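# Pack the pick-list bottles upright into the empty crate

## Task

Look at the paper strip lying on the table beside the empty crate and read it with its black bar on top; each line gives a label color and a bottle count. Move exactly those bottles, by color and number, into the empty crate so they stand upright. All other bottles must remain standing in their original crate. Neither crate may end up tilted or shifted from where it was. The result must hold by itself once the robot lets go. Anything the robot is touching at the end must not drop by more than roughly a fingernail's width when released. Nothing may be pushed or dropped off the table.

## Robot and tools

Robot: two six-joint arms, left_arm and right_arm, each with a parallel gripper. These are names only, not image sides. Scene frame: origin on the table surface midway between the arms, +x out over the table, +z up, left_arm on the +y side. Positions are metres, orientation is a wxyz quaternion. Reported hand positions can be off, more at long reach.

Joint order, used in every row and every per-joint list: wrist pitch, elbow, shoulder, wrist roll, forearm roll, waist. Stated ranges (rad): elbow -2.792 to 2.792; all others -6.283 to 6.283. Real ends may differ by up to 0.010 rad.

A row is one flat list of 18 numbers, each in [-1, 1], always covering both arms: left_arm's 6 joint values, then its gripper position, force_limit and speed, then the same 9 for right_arm. Joint values are scaled offsets, not angles: 1.0 equals 1.398 rad for waist and shoulder, 2.097 rad for elbow, 2.622 rad for forearm roll, wrist pitch and wrist roll. Gripper numbers are absolute settings. Position: +1 fully open (50 mm gap), about -0.65 pads meet, -1 means close until something stops the fingers. force_limit per pad: about 20 N at -1, 102 N at 0, 185 N at +1 (actual grip up to ~17% more). speed of the gap: 20 mm/s at -1, 85 at 0, 150 at +1. To keep a gripper unchanged, resend its previous three numbers; 0 is a real command. New force or speed only applies after a position change of at least 0.01.

execute_actions(actions): a list of actions; each action is a list of up to 15 rows, one row per 1/30 s step, the last row held to fill 15 steps (0.5 s). Joint offsets in every row count from the angles at the start of that action, not from the previous row. An empty list just returns the state and images. If an action would push a joint more than 0.010 rad beyond its range, it is refused for both arms; a malformed action or a failing first action rejects the whole call. A joint driven to its real end reports 'joint sent to its limit'.

move(target, speed, blocking): target is one 18-number row; its offsets count from the Joint positions in the most recent result that showed them. All joints follow paths that finish together, so the hand traces a curve. speed is rad/s for the joint with farthest to go, 0.01 to 2, default 0.5; paths last 0.5 to 10 s. Moves do not avoid obstacles or the other arm. Arms are stiff: aiming even slightly past a firm contact may fault. With blocking=false the result comes after 0.5 s while motion continues; use wait(0) to check, and other moves or actions are refused until it has ended. The result adds a 'move:' line: ending (done, off_target, moving, held, fault), limits=held or none, and each arm's joint farthest from target.

wait(seconds): 0 to 10, the arms hold their last command. stop(): brakes a running move; fingers keep going. zoom_image(camera, region): region [x0, y0, x1, y1] in pixels, at most 504 by 504, on cam_head_left or cam_head_right (672x504) or cam_left_wrist or cam_right_wrist (504x504, fisheye). finished_scene(scene): pass the current scene number once the goal is stable; it cannot be undone. Answering without a tool call ends everything.

Gripper geometry: fingers point along the gripper's +z and close along its x. end_effector_position is between the pads; fingertips extend 17.5 mm further. A flat block juts about 9 cm toward the gripper's -y from the wrist roll axis. Turning only wrist roll swings the pad point on a 25 mm circle.

Results: the state line gives each gripper's pose and velocities; Joint positions, Joint velocities, Joint targets (where joints are being driven now) and Joint torques per arm in joint order; Flange force (outside force on the gripper including held weight, noisy, 'no reading' if unknown); step readings, where HELD marks steps an arm was held back. object_status: 0 moving, 1 stopped while opening, 2 stopped while closing (a real grip), 3 reached target or pads met (likely empty). position_measured counts: gap is about (250 - counts) x 0.202 mm. 'joint command not followed' means a clearance check altered targets.

Motion limits: each step the target stays within a lead of the measured angle (0.456 rad waist and shoulder, 0.683 elbow, 0.854 the wrist joints), and the hand may not be commanded over 70 mm from its measured position, so big changes take several actions. Peak joint speeds: 2.09, 3.14 and 3.93 rad/s respectively.

Avoid: hard contacts and pushes; collisions between arms; dropping bottles; moving or tilting crates. A joint torque at its load limit (waist, shoulder 302 N m; elbow 142; wrist joints 40, held weight included) or an outside force of 144 N stops that arm for 10 s (TORQUE FAULT or FORCE FAULT). Long holding heats motors: MOTOR HOT warns, OVER-TEMPERATURE FAULT brakes the arm. Held parts may be tugged and loose objects nudged briefly; grip with -1 and confirm object_status 2. After a grip at force_limit -1 the status stays 2 even if the object slips out. The robot holds its last command while you think.

Each tool is called after "Emit:" by a JSON object that holds its "op" and its "data", one argument or row to a line.

## Session

Emit:
{"op": "execute_actions", "data": {
  "actions": []
}}

Scene clock: 0.00 s.
left_arm: end_effector_position=(+0.8774, +0.1507, +0.1275) position_measured=3 object_status=3 end_effector_quat_wxyz=(-0.016, +0.217, +0.976, -0.010) end_effector_velocity=(-0.001, -0.002, -0.003) end_effector_angular_velocity=(+0.001, +0.003, -0.003) | right_arm: end_effector_position=(+0.3164, -0.7566, +0.1263) position_measured=3 object_status=3 end_effector_quat_wxyz=(-0.045, +0.760, +0.647, +0.045) end_effector_velocity=(-0.000, +0.000, -0.000) end_effector_angular_velocity=(-0.000, +0.001, +0.001)
Joint names: [wrist pitch, elbow, shoulder, wrist roll, forearm roll, waist]
Joint positions: left_arm=[ 1.267  1.168  0.735 -1.541 -0.027 -0.563] | right_arm=[ 0.954  2.275 -0.04  -0.348  0.148 -0.286]
Joint velocities: left_arm=[-0.     0.001  0.002  0.001 -0.    -0.002] | right_arm=[ 0.    -0.     0.    -0.    -0.     0.001]
Joint torques (N m, as the joint torque sensors report them, + toward a larger angle): no reading
Flange force (N, the push that the arm receives, along the gripper's own x y z axes): no reading
Joint targets: left_arm=[1.267 1.168 0.735 -1.541 -0.027 -0.563] | right_arm=[0.954 2.275 -0.040 -0.348 0.148 -0.286]

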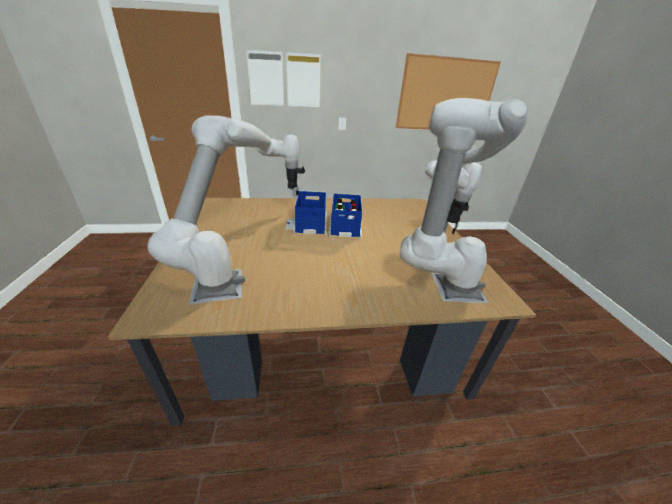

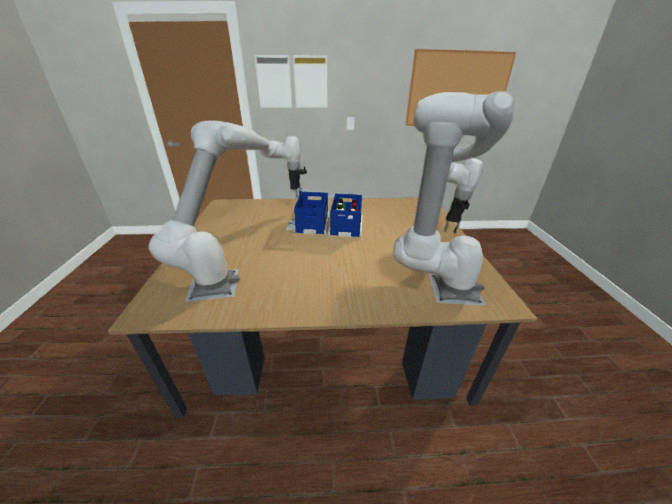

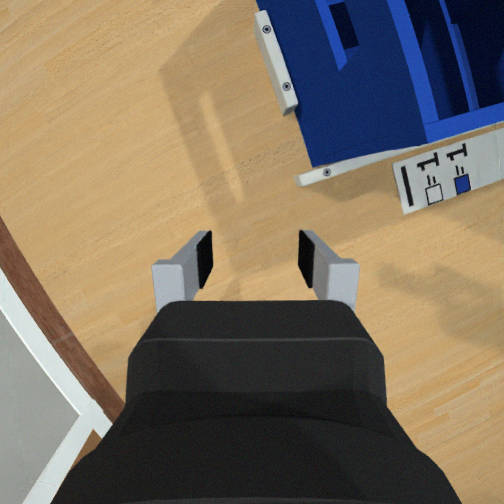

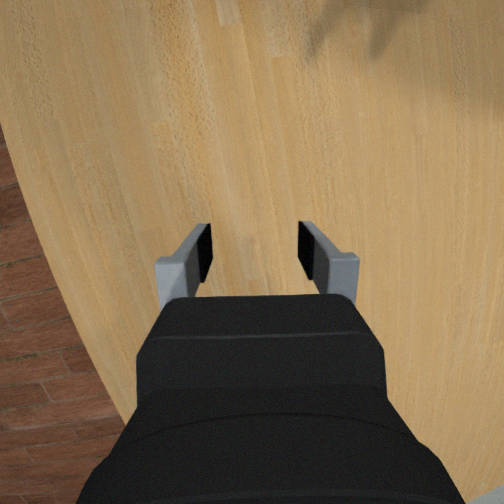

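Emit:
{"op": "zoom_image", "data": {
  "camera": "cam_head_left",
  "region": [270,170,390,250]
}}

Emit:
{"op": "move", "data": {
  "target": [0.05,0.05,-0.2,0,0.01,-0.1,1,0,0,0,0,0,0,0,0,1,0,0]
}}

Region (270, 170, 390, 250) of cam_head_left's 672x504 image, scaled by 4.200, with more detail than that image has.

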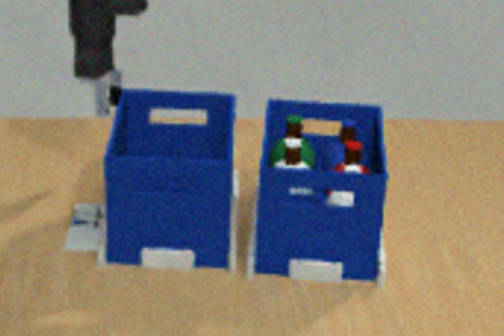

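Scene clock: 6.63 s.
left_arm: end_effector_position=(+0.7302, +0.0977, +0.3180) position_measured=3 object_status=3 end_effector_quat_wxyz=(+0.008, +0.289, +0.957, -0.002) end_effector_velocity=(-0.001, -0.001, +0.003) end_effector_angular_velocity=(-0.002, -0.005, -0.002) | right_arm: end_effector_position=(+0.3164, -0.7566, +0.1263) position_measured=3 object_status=3 end_effector_quat_wxyz=(-0.045, +0.760, +0.647, +0.045) end_effector_velocity=(-0.000, -0.000, +0.000) end_effector_angular_velocity=(-0.000, -0.000, -0.000)
Joint names: [wrist pitch, elbow, shoulder, wrist roll, forearm roll, waist]
Joint positions: left_arm=[ 1.398  1.272  0.455 -1.541 -0.001 -0.703] | right_arm=[ 0.954  2.275 -0.04  -0.348  0.148 -0.286]
Joint velocities: left_arm=[-0.001  0.    -0.004  0.     0.    -0.001] | right_arm=[ 0.     0.    -0.    -0.    -0.    -0.001]
Joint torques (N m, as the joint torque sensors report them, + toward a larger angle): left_arm=[  0.15 -43.61 -89.76   0.18   4.38   2.15] | right_arm=[  0.12 -31.59 -27.67   0.35   3.91   1.86]
Flange force (N, the push that the arm receives, along the gripper's own x y z axes): left_arm=[2.0 -3.1 0.0] | right_arm=[-4.4 -1.2 -7.4]
Joint targets: left_arm=[1.398 1.272 0.455 -1.541 -0.001 -0.703] | right_arm=[0.954 2.275 -0.040 -0.348 0.148 -0.286]
move: done; limits=none; left_arm: farthest joint: the waist, 0.000 radians from its target (0.140 radians at the start); right_arm: farthest joint: the waist, 0.000 radians from its target (0.000 radians at the start)

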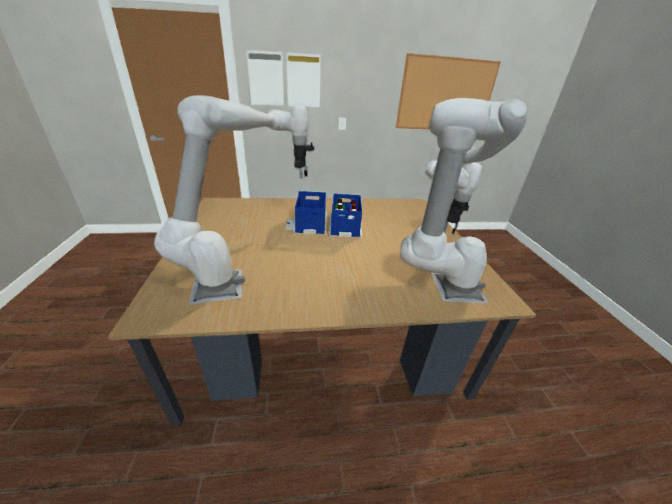

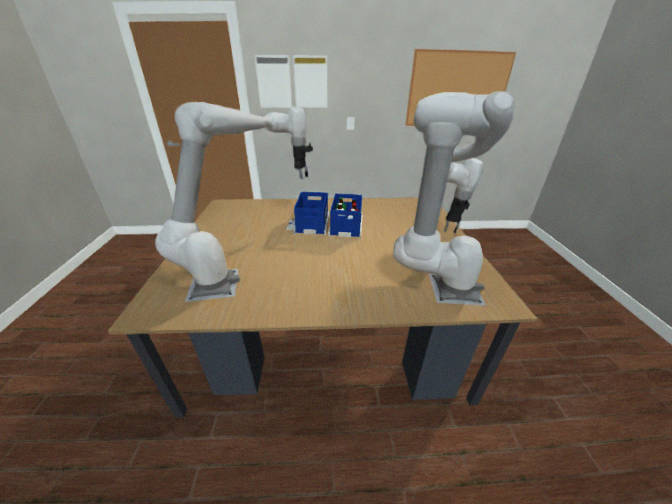

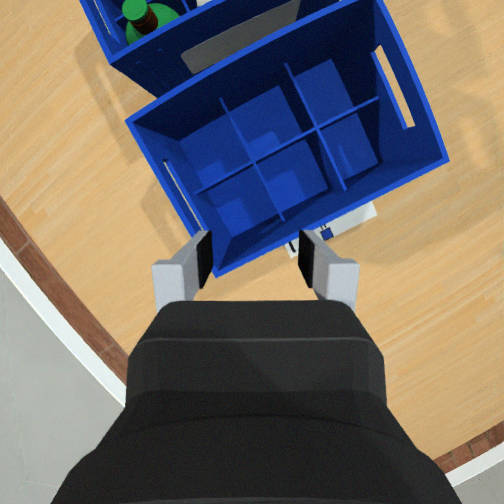

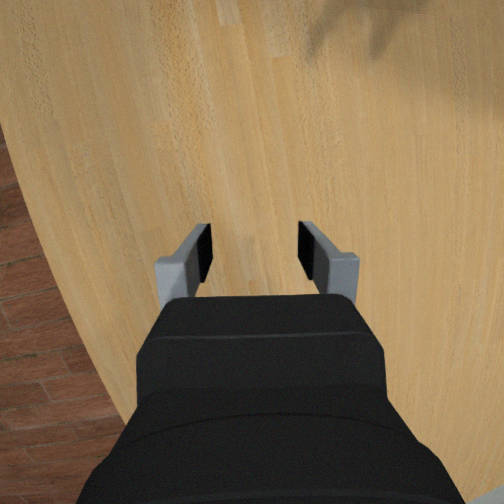

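Emit:
{"op": "move", "data": {
  "target": [0.048,-0.1416,0.1345,-0.3,0,-0.11,1,0,0,0,0,0,0,0,0,1,0,0],
  "speed": 1
}}

Scene clock: 20.60 s.
left_arm: end_effector_position=(+0.7502, -0.0777, +0.3178) position_measured=3 object_status=3 end_effector_quat_wxyz=(-0.001, -0.023, +1.000, +0.000) end_effector_velocity=(-0.002, -0.002, +0.001) end_effector_angular_velocity=(-0.001, -0.000, -0.003) | right_arm: end_effector_position=(+0.3164, -0.7566, +0.1263) position_measured=3 object_status=3 end_effector_quat_wxyz=(-0.045, +0.760, +0.647, +0.045) end_effector_velocity=(+0.001, -0.000, +0.000) end_effector_angular_velocity=(+0.000, -0.000, -0.002)
Joint names: [wrist pitch, elbow, shoulder, wrist roll, forearm roll, waist]
Joint positions: left_arm=[ 1.524  0.975  0.643 -2.327 -0.001 -0.857] | right_arm=[ 0.954  2.275 -0.04  -0.348  0.148 -0.286]
Joint velocities: left_arm=[ 0.001 -0.002  0.     0.    -0.    -0.003] | right_arm=[-0.    -0.001  0.001  0.001  0.001 -0.   ]
Joint torques (N m, as the joint torque sensors report them, + toward a larger angle): left_arm=[   0.2   -43.55 -107.25   -0.04    4.45    2.38] | right_arm=[ -0.31 -33.51 -28.77   0.14   3.72   1.66]
Flange force (N, the push that the arm receives, along the gripper's own x y z axes): left_arm=[2.2 -2.3 -0.5] | right_arm=[-4.0 -1.9 -4.9]
Joint targets: left_arm=[1.524 0.975 0.643 -2.327 -0.001 -0.857] | right_arm=[0.954 2.275 -0.040 -0.348 0.148 -0.286]
move: done; limits=none; left_arm: farthest joint: the wrist roll, 0.001 radians from its target (0.787 radians at the start); right_arm: farthest joint: the waist, 0.000 radians from its target (0.000 radians at the start)

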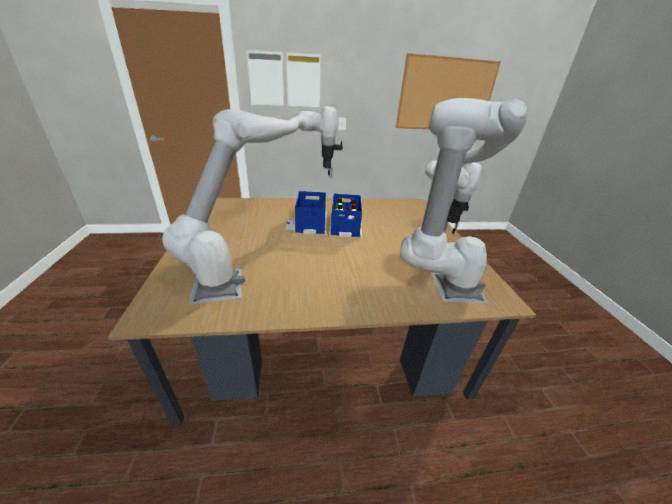

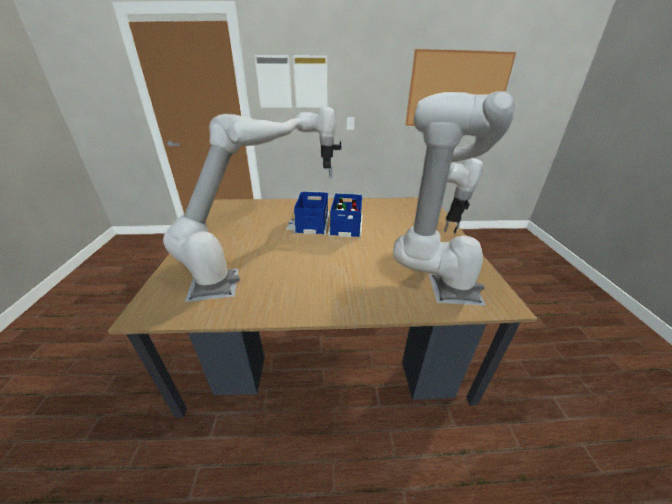

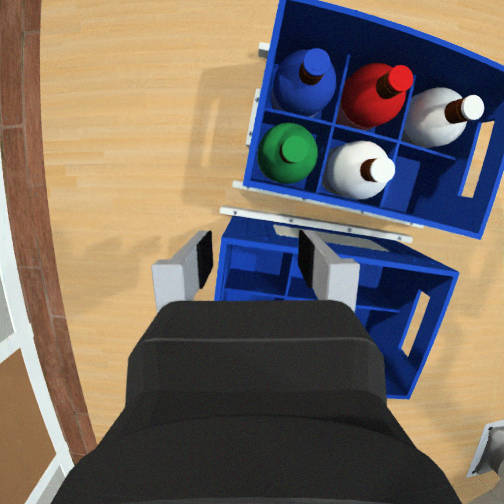

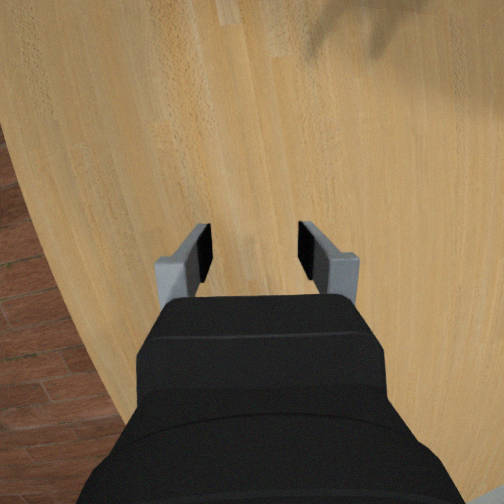

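Emit:
{"op": "move", "data": {
  "target": [-0.0562,0.116,-0.069,0.0248,0,-0.098,1,0,0,0,0,0,0,0,0,1,0,0],
  "speed": 1
}}

Scene clock: 29.90 s.
left_arm: end_effector_position=(+0.6199, -0.1269, +0.2699) position_measured=3 object_status=3 end_effector_quat_wxyz=(-0.000, +0.078, +0.997, -0.000) end_effector_velocity=(-0.001, +0.001, +0.002) end_effector_angular_velocity=(-0.001, +0.000, -0.000) | right_arm: end_effector_position=(+0.3164, -0.7566, +0.1263) position_measured=3 object_status=3 end_effector_quat_wxyz=(-0.045, +0.760, +0.647, +0.045) end_effector_velocity=(+0.000, -0.001, -0.000) end_effector_angular_velocity=(+0.001, -0.000, -0.003)
Joint names: [wrist pitch, elbow, shoulder, wrist roll, forearm roll, waist]
Joint positions: left_arm=[ 1.377  1.219  0.547 -2.262 -0.001 -0.994] | right_arm=[ 0.954  2.275 -0.04  -0.348  0.148 -0.286]
Joint velocities: left_arm=[ 0.     0.002 -0.003  0.001 -0.001  0.   ] | right_arm=[-0.    -0.     0.001 -0.     0.001 -0.003]
Joint torques (N m, as the joint torque sensors report them, + toward a larger angle): left_arm=[  0.38 -43.71 -97.07  -0.14   4.24   1.01] | right_arm=[  0.02 -34.05 -26.29   0.14   3.79  -1.26]
Flange force (N, the push that the arm receives, along the gripper's own x y z axes): left_arm=[3.6 2.4 1.1] | right_arm=[3.9 -5.0 -5.7]
Joint targets: left_arm=[1.377 1.219 0.547 -2.262 -0.001 -0.994] | right_arm=[0.954 2.275 -0.040 -0.348 0.148 -0.286]
move: done; limits=none; left_arm: farthest joint: the waist, 0.001 radians from its target (0.137 radians at the start); right_arm: farthest joint: the waist, 0.000 radians from its target (0.000 radians at the start)

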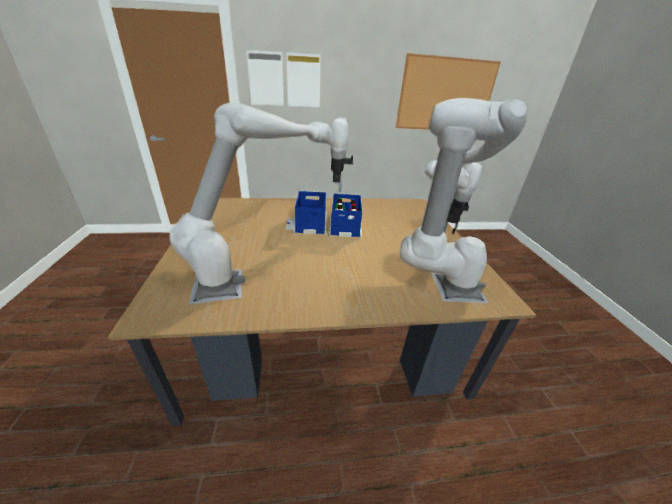

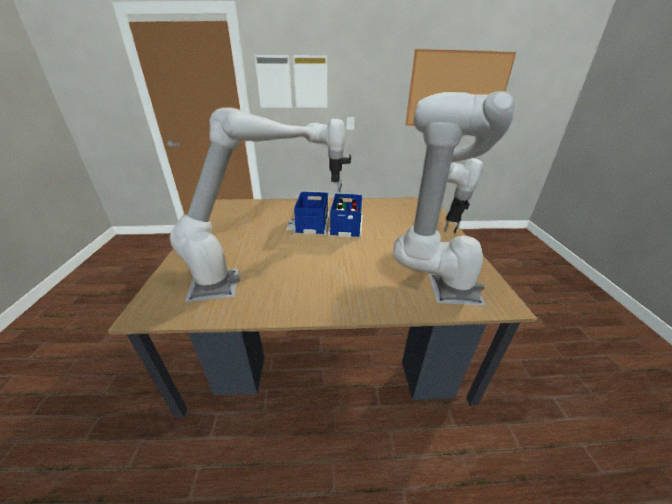

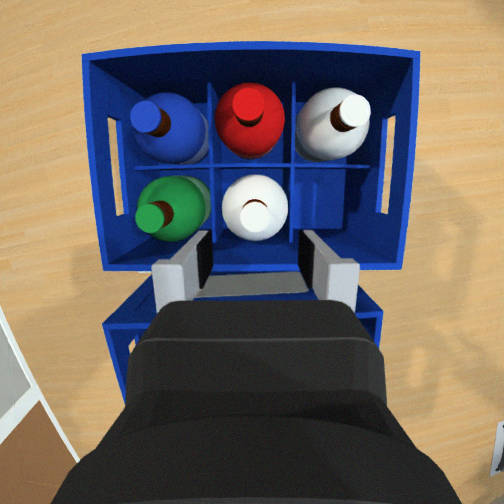

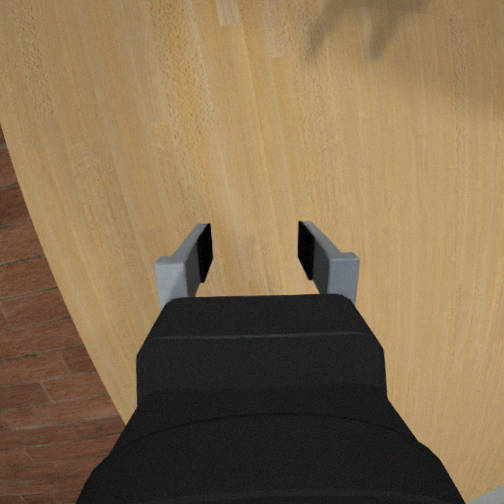

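Emit:
{"op": "move", "data": {
  "target": [-0.0425,0.0392,0.0208,0,0,0,1,0,0,0,0,0,0,0,0,1,0,0],
  "speed": 0.2
}}

Scene clock: 35.20 s.
left_arm: end_effector_position=(+0.6198, -0.1269, +0.2002) position_measured=3 object_status=3 end_effector_quat_wxyz=(-0.000, +0.078, +0.997, -0.000) end_effector_velocity=(+0.000, +0.000, -0.001) end_effector_angular_velocity=(+0.000, -0.001, -0.001) | right_arm: end_effector_position=(+0.3164, -0.7566, +0.1263) position_measured=3 object_status=3 end_effector_quat_wxyz=(-0.045, +0.760, +0.647, +0.045) end_effector_velocity=(+0.001, +0.000, +0.000) end_effector_angular_velocity=(-0.000, -0.001, +0.001)
Joint names: [wrist pitch, elbow, shoulder, wrist roll, forearm roll, waist]
Joint positions: left_arm=[ 1.265  1.301  0.576 -2.262 -0.001 -0.994] | right_arm=[ 0.954  2.275 -0.04  -0.348  0.148 -0.286]
Joint velocities: left_arm=[-0.001  0.001  0.     0.001  0.001 -0.   ] | right_arm=[ 0.    -0.001  0.    -0.     0.     0.001]
Joint torques (N m, as the joint torque sensors report them, + toward a larger angle): left_arm=[   0.19  -41.14 -100.23    0.01    4.38    0.94] | right_arm=[ -0.1  -32.4  -26.72  -0.04   3.77  -0.76]
Flange force (N, the push that the arm receives, along the gripper's own x y z axes): left_arm=[-1.5 -2.9 0.0] | right_arm=[3.4 -2.2 -7.6]
Joint targets: left_arm=[1.265 1.301 0.576 -2.262 -0.001 -0.994] | right_arm=[0.954 2.275 -0.040 -0.348 0.148 -0.286]
move: done; limits=none; left_arm: farthest joint: the waist, 0.000 radians from its target (0.000 radians at the start); right_arm: farthest joint: the waist, 0.000 radians from its target (0.000 radians at the start)

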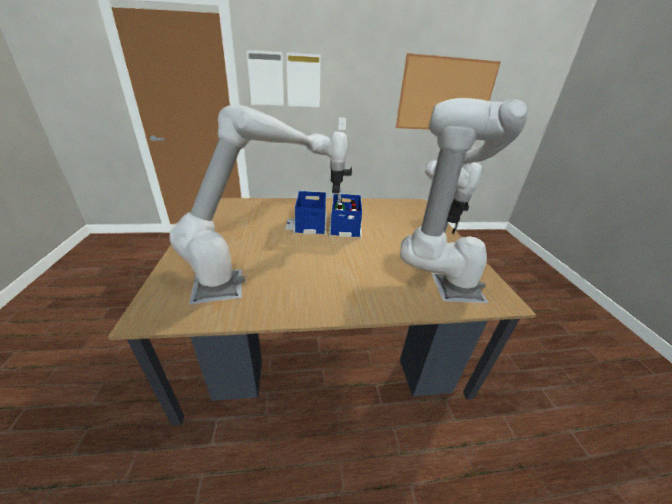

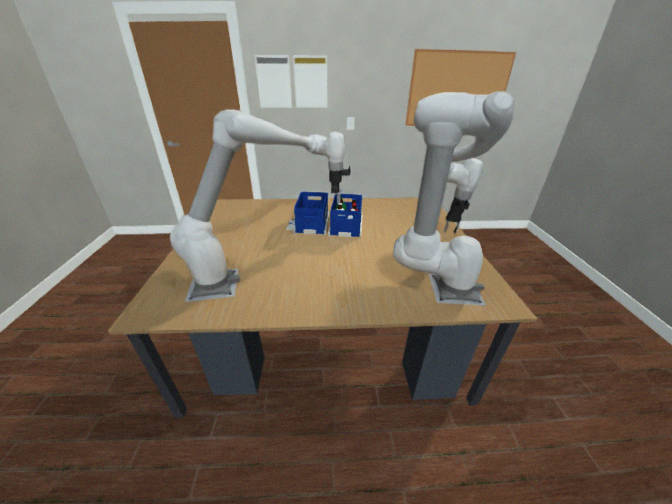

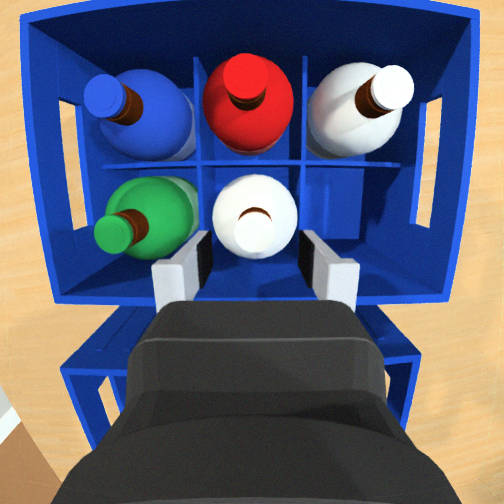

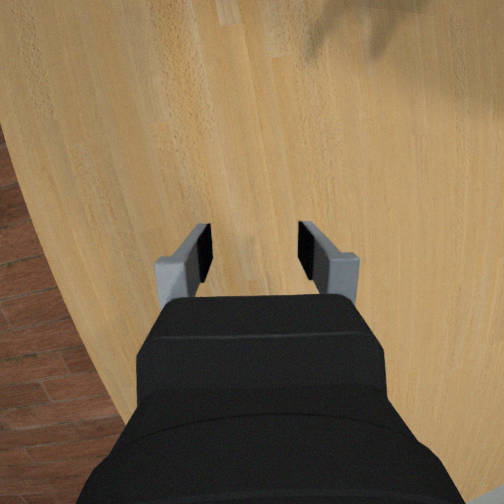

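Emit:
{"op": "move", "data": {
  "target": [-0.0292,0.0232,0.02,0,0,0,1,0,0,0,0,0,0,0,0,1,0,0],
  "speed": 0.08
}}

Emit:
{"op": "move", "data": {
  "target": [0,0,0,0,0,0,-1,-0.5,0,0,0,0,0,0,0,1,0,0]
}}

Scene clock: 41.17 s.
left_arm: end_effector_position=(+0.6198, -0.1268, +0.1503) position_measured=3 object_status=3 end_effector_quat_wxyz=(-0.000, +0.078, +0.997, -0.000) end_effector_velocity=(-0.001, -0.000, -0.000) end_effector_angular_velocity=(-0.001, -0.001, -0.000) | right_arm: end_effector_position=(+0.3164, -0.7566, +0.1263) position_measured=3 object_status=3 end_effector_quat_wxyz=(-0.045, +0.760, +0.647, +0.045) end_effector_velocity=(-0.001, -0.000, -0.000) end_effector_angular_velocity=(-0.001, +0.000, +0.000)
Joint names: [wrist pitch, elbow, shoulder, wrist roll, forearm roll, waist]
Joint positions: left_arm=[ 1.189  1.349  0.604 -2.262 -0.001 -0.994] | right_arm=[ 0.954  2.275 -0.04  -0.348  0.148 -0.286]
Joint velocities: left_arm=[-0.002  0.001 -0.001 -0.001 -0.    -0.001] | right_arm=[-0.     0.001 -0.001 -0.    -0.001 -0.   ]
Joint torques (N m, as the joint torque sensors report them, + toward a larger angle): left_arm=[   0.23  -40.91 -101.97    0.21    4.19    0.87] | right_arm=[  0.15 -33.23 -27.41   0.25   3.54  -1.8 ]
Flange force (N, the push that the arm receives, along the gripper's own x y z axes): left_arm=[0.2 -1.6 1.5] | right_arm=[5.0 -2.3 -4.8]
Joint targets: left_arm=[1.189 1.349 0.604 -2.262 -0.001 -0.994] | right_arm=[0.954 2.275 -0.040 -0.348 0.148 -0.286]
move: done; limits=none; left_arm: farthest joint: the waist, 0.000 radians from its target (0.000 radians at the start); right_arm: farthest joint: the waist, 0.000 radians from its target (0.000 radians at the start)

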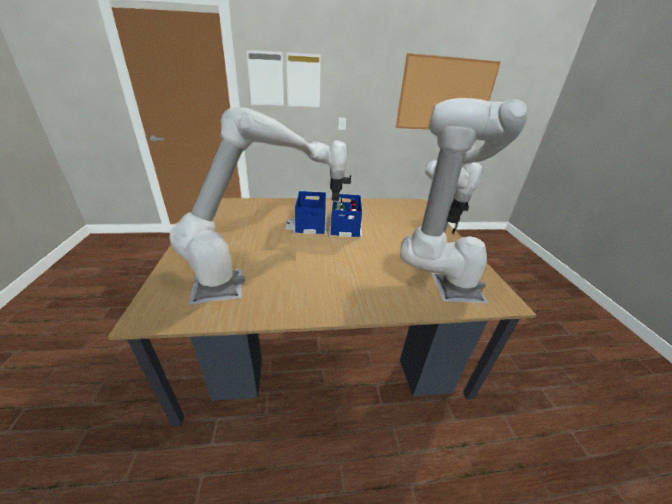

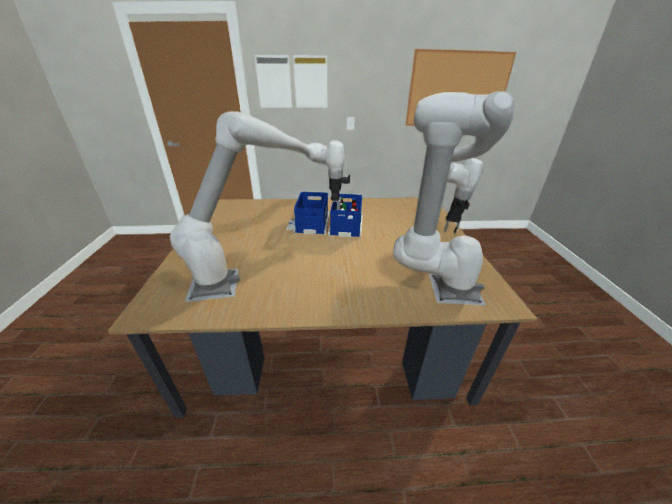

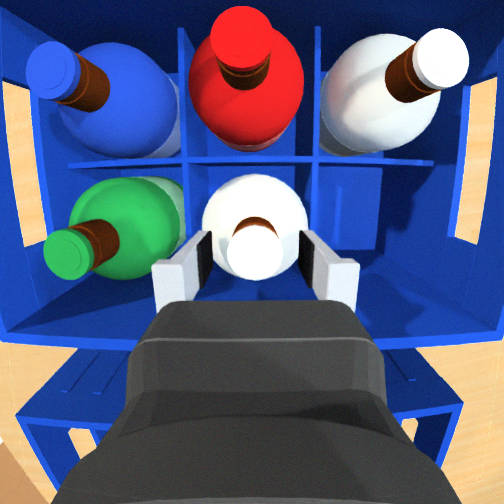

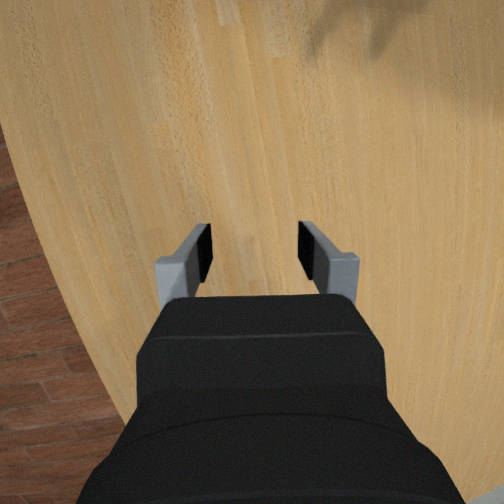

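Scene clock: 41.70 s.
left_arm: end_effector_position=(+0.6198, -0.1268, +0.1502) position_measured=127 object_status=2 end_effector_quat_wxyz=(-0.000, +0.078, +0.997, -0.000) end_effector_velocity=(+0.000, +0.000, +0.000) end_effector_angular_velocity=(+0.001, -0.000, +0.000) | right_arm: end_effector_position=(+0.3164, -0.7566, +0.1263) position_measured=3 object_status=3 end_effector_quat_wxyz=(-0.045, +0.760, +0.647, +0.045) end_effector_velocity=(-0.000, -0.000, +0.000) end_effector_angular_velocity=(-0.000, -0.000, -0.001)
Joint names: [wrist pitch, elbow, shoulder, wrist roll, forearm roll, waist]
Joint positions: left_arm=[ 1.189  1.349  0.604 -2.262 -0.001 -0.994] | right_arm=[ 0.954  2.275 -0.04  -0.348  0.148 -0.286]
Joint velocities: left_arm=[ 0.001 -0.     0.    -0.001  0.001  0.   ] | right_arm=[-0.     0.    -0.001  0.001 -0.    -0.   ]
Joint torques (N m, as the joint torque sensors report them, + toward a larger angle): left_arm=[   0.11  -40.1  -100.23    0.21    4.11    2.34] | right_arm=[ -0.38 -32.21 -31.6    0.41   3.99   2.36]
Flange force (N, the push that the arm receives, along the gripper's own x y z axes): left_arm=[1.5 -2.9 -0.3] | right_arm=[-7.5 3.8 -3.5]
Joint targets: left_arm=[1.189 1.349 0.604 -2.262 -0.001 -0.994] | right_arm=[0.954 2.275 -0.040 -0.348 0.148 -0.286]
move: done; limits=none; left_arm: farthest joint: the waist, 0.000 radians from its target (0.000 radians at the start); right_arm: farthest joint: the waist, 0.000 radians from its target (0.000 radians at the start)

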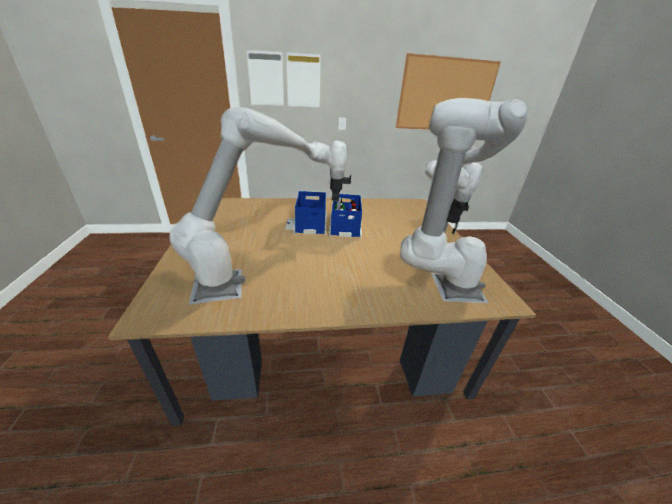

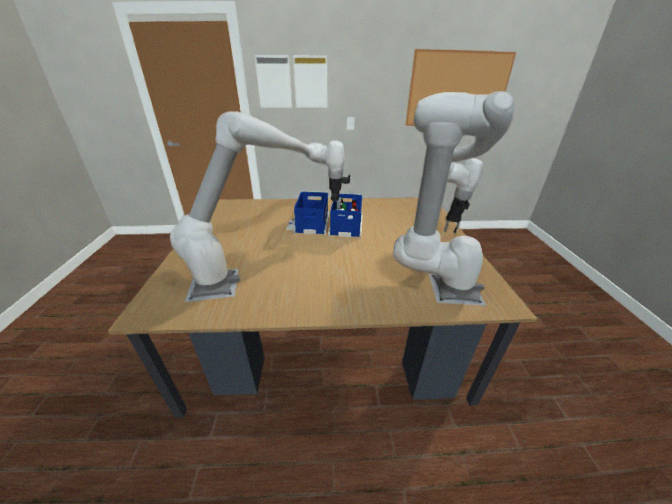

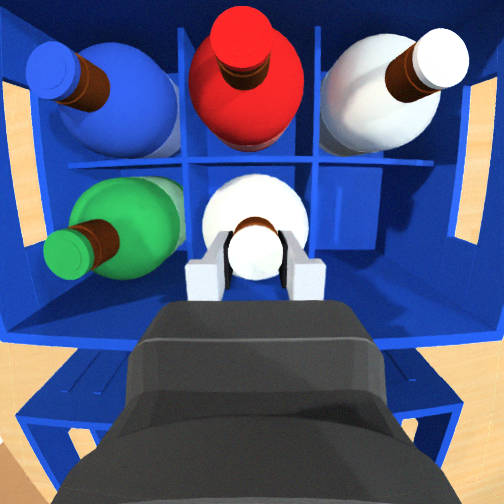

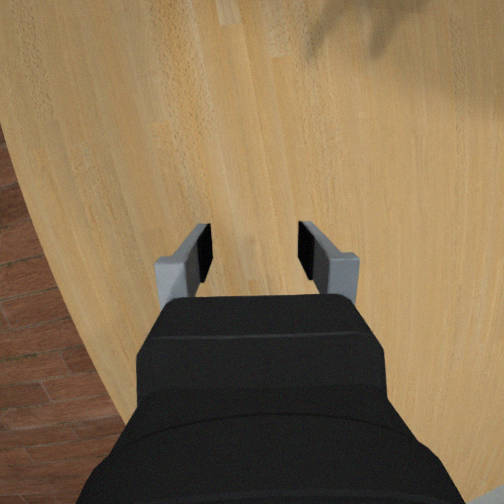

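Emit:
{"op": "move", "data": {
  "target": [0.0717,-0.0624,-0.0408,0,0,0,-1,-0.5,0,0,0,0,0,0,0,1,0,0],
  "speed": 0.2
}}

Emit:
{"op": "move", "data": {
  "target": [0.0578,-0.0633,-0.0135,0,0,0,-1,-0.5,0,0,0,0,0,0,0,1,0,0],
  "speed": 0.2
}}

Scene clock: 49.10 s.
left_arm: end_effector_position=(+0.6199, -0.1269, +0.2700) position_measured=127 object_status=2 end_effector_quat_wxyz=(-0.000, +0.078, +0.997, -0.000) end_effector_velocity=(-0.001, -0.000, +0.001) end_effector_angular_velocity=(+0.002, +0.000, -0.002) | right_arm: end_effector_position=(+0.3164, -0.7566, +0.1263) position_measured=3 object_status=3 end_effector_quat_wxyz=(-0.045, +0.760, +0.647, +0.045) end_effector_velocity=(+0.000, +0.000, +0.000) end_effector_angular_velocity=(+0.000, -0.000, +0.000)
Joint names: [wrist pitch, elbow, shoulder, wrist roll, forearm roll, waist]
Joint positions: left_arm=[ 1.377  1.219  0.547 -2.262 -0.001 -0.994] | right_arm=[ 0.954  2.275 -0.04  -0.348  0.148 -0.286]
Joint velocities: left_arm=[ 0.002 -0.    -0.     0.     0.001 -0.002] | right_arm=[-0.    -0.     0.    -0.001  0.001 -0.   ]
Joint torques (N m, as the joint torque sensors report them, + toward a larger angle): left_arm=[   0.09  -46.44 -102.59    0.01    4.22    0.4 ] | right_arm=[  0.   -32.02 -28.68   0.12   3.86   1.55]
Flange force (N, the push that the arm receives, along the gripper's own x y z axes): left_arm=[2.0 0.2 6.1] | right_arm=[-3.4 -0.1 -6.0]
Joint targets: left_arm=[1.377 1.219 0.547 -2.262 -0.001 -0.994] | right_arm=[0.954 2.275 -0.040 -0.348 0.148 -0.286]
move: done; limits=none; left_arm: farthest joint: the waist, 0.000 radians from its target (0.000 radians at the start); right_arm: farthest joint: the waist, 0.000 radians from its target (0.000 radians at the start)

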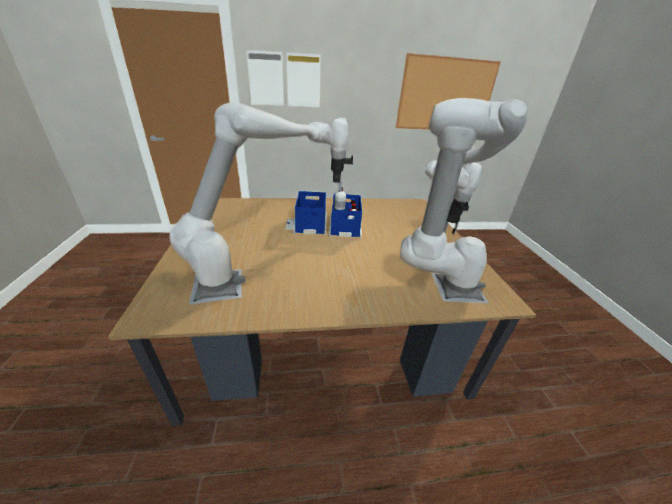

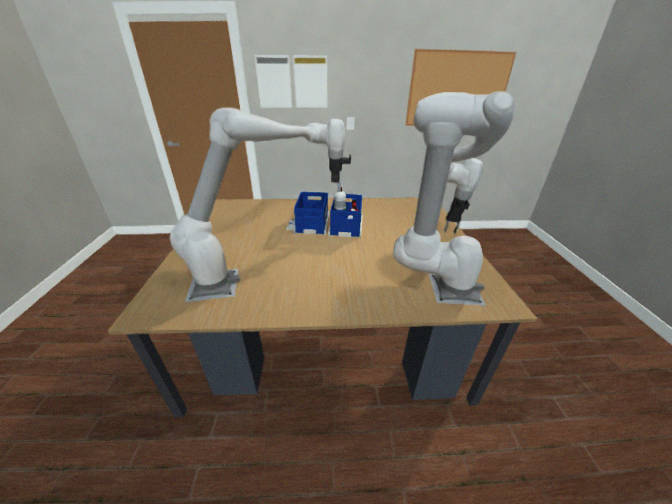

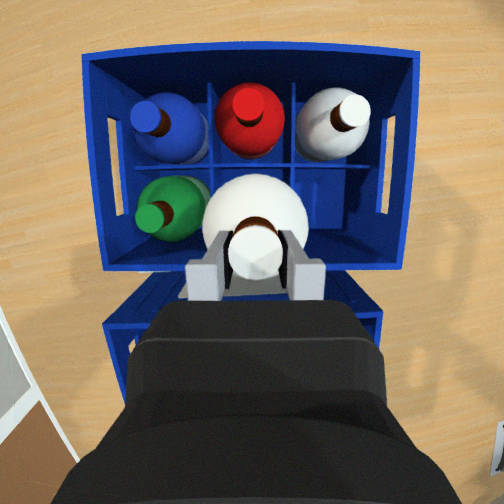

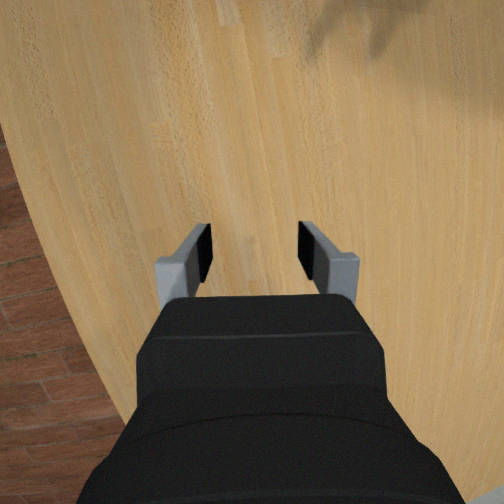

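Scene clock: 50.23 s.
left_arm: end_effector_position=(+0.6199, -0.1270, +0.3600) position_measured=127 object_status=2 end_effector_quat_wxyz=(-0.000, +0.078, +0.997, -0.000) end_effector_velocity=(+0.000, +0.001, +0.003) end_effector_angular_velocity=(-0.002, -0.001, +0.002) | right_arm: end_effector_position=(+0.3164, -0.7566, +0.1263) position_measured=3 object_status=3 end_effector_quat_wxyz=(-0.045, +0.760, +0.647, +0.045) end_effector_velocity=(-0.000, +0.000, -0.000) end_effector_angular_velocity=(+0.001, -0.000, +0.000)
Joint names: [wrist pitch, elbow, shoulder, wrist roll, forearm roll, waist]
Joint positions: left_arm=[ 1.528  1.086  0.528 -2.262 -0.001 -0.994] | right_arm=[ 0.954  2.275 -0.04  -0.348  0.148 -0.286]
Joint velocities: left_arm=[ 0.002 -0.002 -0.002 -0.001 -0.001  0.001] | right_arm=[-0.     0.    -0.    -0.001  0.001 -0.001]
Joint torques (N m, as the joint torque sensors report them, + toward a larger angle): left_arm=[   0.13  -46.52 -102.69    0.14    4.44    1.47] | right_arm=[ -0.04 -33.28 -28.07   0.19   3.74   2.16]
Flange force (N, the push that the arm receives, along the gripper's own x y z axes): left_arm=[-0.3 -1.9 5.0] | right_arm=[-4.6 -3.3 -5.5]
Joint targets: left_arm=[1.528 1.086 0.528 -2.262 -0.001 -0.994] | right_arm=[0.954 2.275 -0.040 -0.348 0.148 -0.286]
move: done; limits=none; left_arm: farthest joint: the waist, 0.000 radians from its target (0.000 radians at the start); right_arm: farthest joint: the waist, 0.000 radians from its target (0.000 radians at the start)

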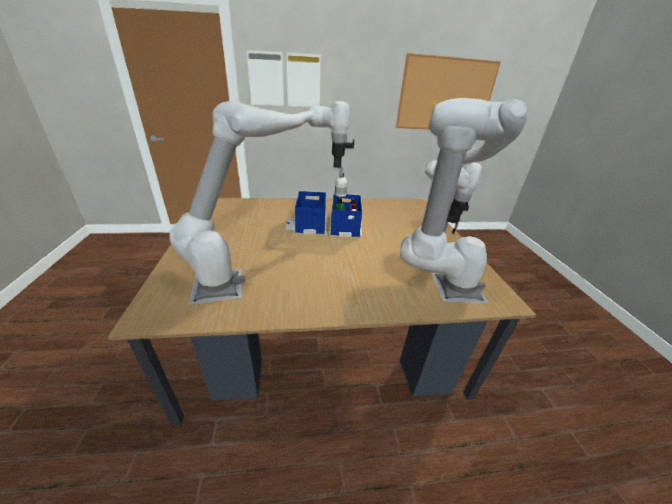

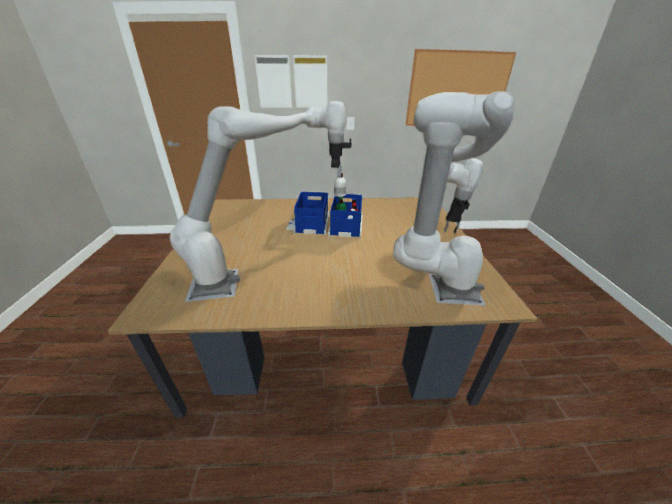

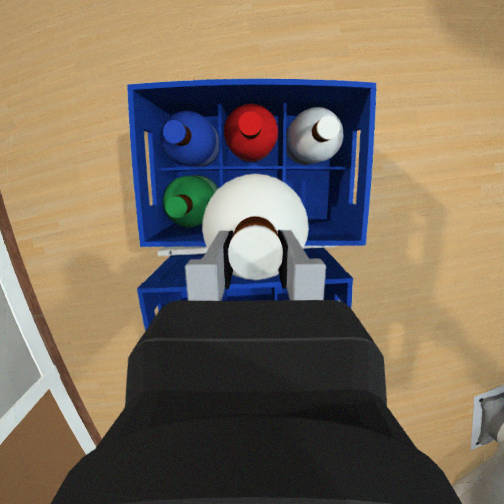

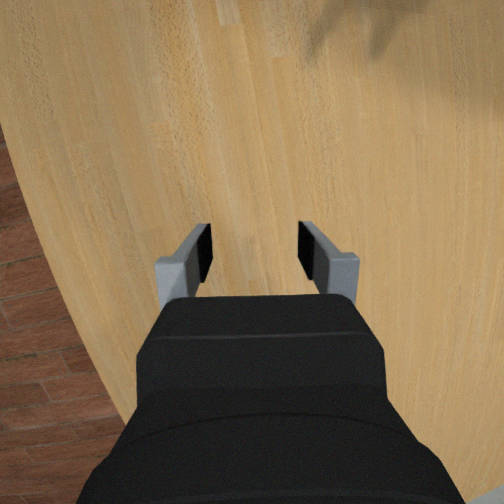

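Emit:
{"op": "move", "data": {
  "target": [-0.0346,0.1367,-0.1402,0.0854,0,0.1855,-1,-0.5,0,0,0,0,0,0,0,1,0,0],
  "speed": 0.3
}}

Scene clock: 55.00 s.
left_arm: end_effector_position=(+0.6665, +0.1120, +0.3600) position_measured=127 object_status=2 end_effector_quat_wxyz=(-0.000, +0.060, +0.998, -0.000) end_effector_velocity=(-0.000, -0.000, -0.002) end_effector_angular_velocity=(+0.001, +0.002, -0.001) | right_arm: end_effector_position=(+0.3164, -0.7566, +0.1263) position_measured=3 object_status=3 end_effector_quat_wxyz=(-0.045, +0.760, +0.647, +0.045) end_effector_velocity=(-0.001, +0.000, -0.001) end_effector_angular_velocity=(+0.000, +0.002, +0.000)
Joint names: [wrist pitch, elbow, shoulder, wrist roll, forearm roll, waist]
Joint positions: left_arm=[ 1.437  1.373  0.332 -2.038 -0.001 -0.734] | right_arm=[ 0.954  2.275 -0.04  -0.348  0.148 -0.286]
Joint velocities: left_arm=[-0.     0.001  0.002  0.    -0.    -0.001] | right_arm=[ 0.     0.002 -0.    -0.    -0.001 -0.   ]
Joint torques (N m, as the joint torque sensors report them, + toward a larger angle): left_arm=[ -0.05 -46.25 -80.9    0.19   4.28   3.28] | right_arm=[ -0.15 -32.31 -27.64   0.72   3.73   0.6 ]
Flange force (N, the push that the arm receives, along the gripper's own x y z axes): left_arm=[3.0 -4.0 5.1] | right_arm=[-2.1 -2.2 -6.6]
Joint targets: left_arm=[1.437 1.373 0.332 -2.038 -0.001 -0.734] | right_arm=[0.954 2.275 -0.040 -0.348 0.148 -0.286]
move: done; limits=none; left_arm: farthest joint: the waist, 0.000 radians from its target (0.259 radians at the start); right_arm: farthest joint: the waist, 0.000 radians from its target (0.000 radians at the start)

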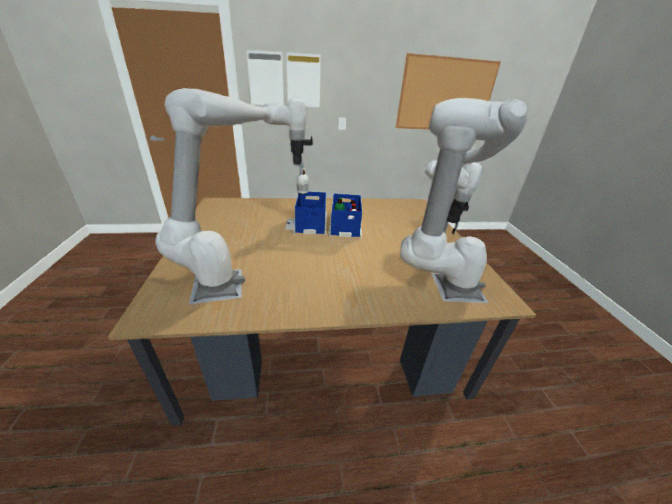

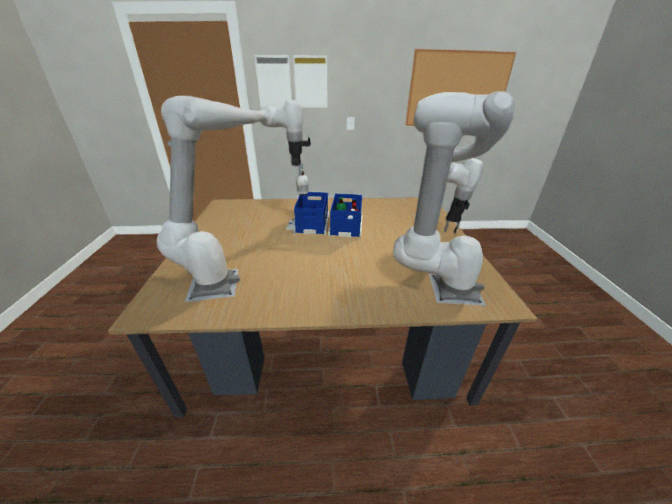

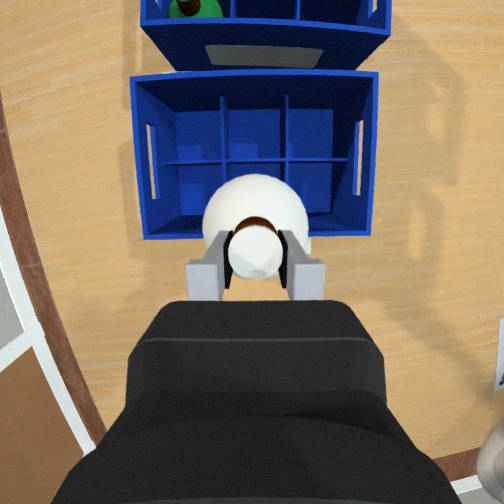

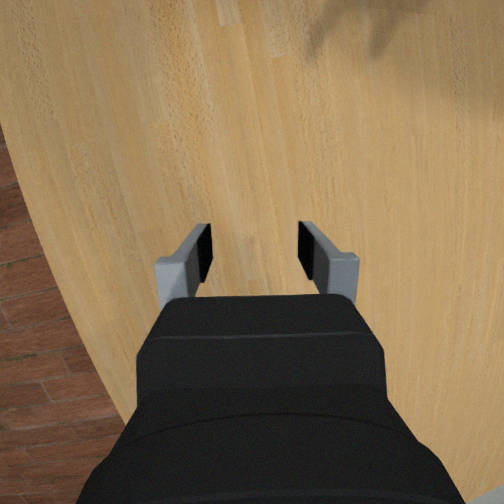

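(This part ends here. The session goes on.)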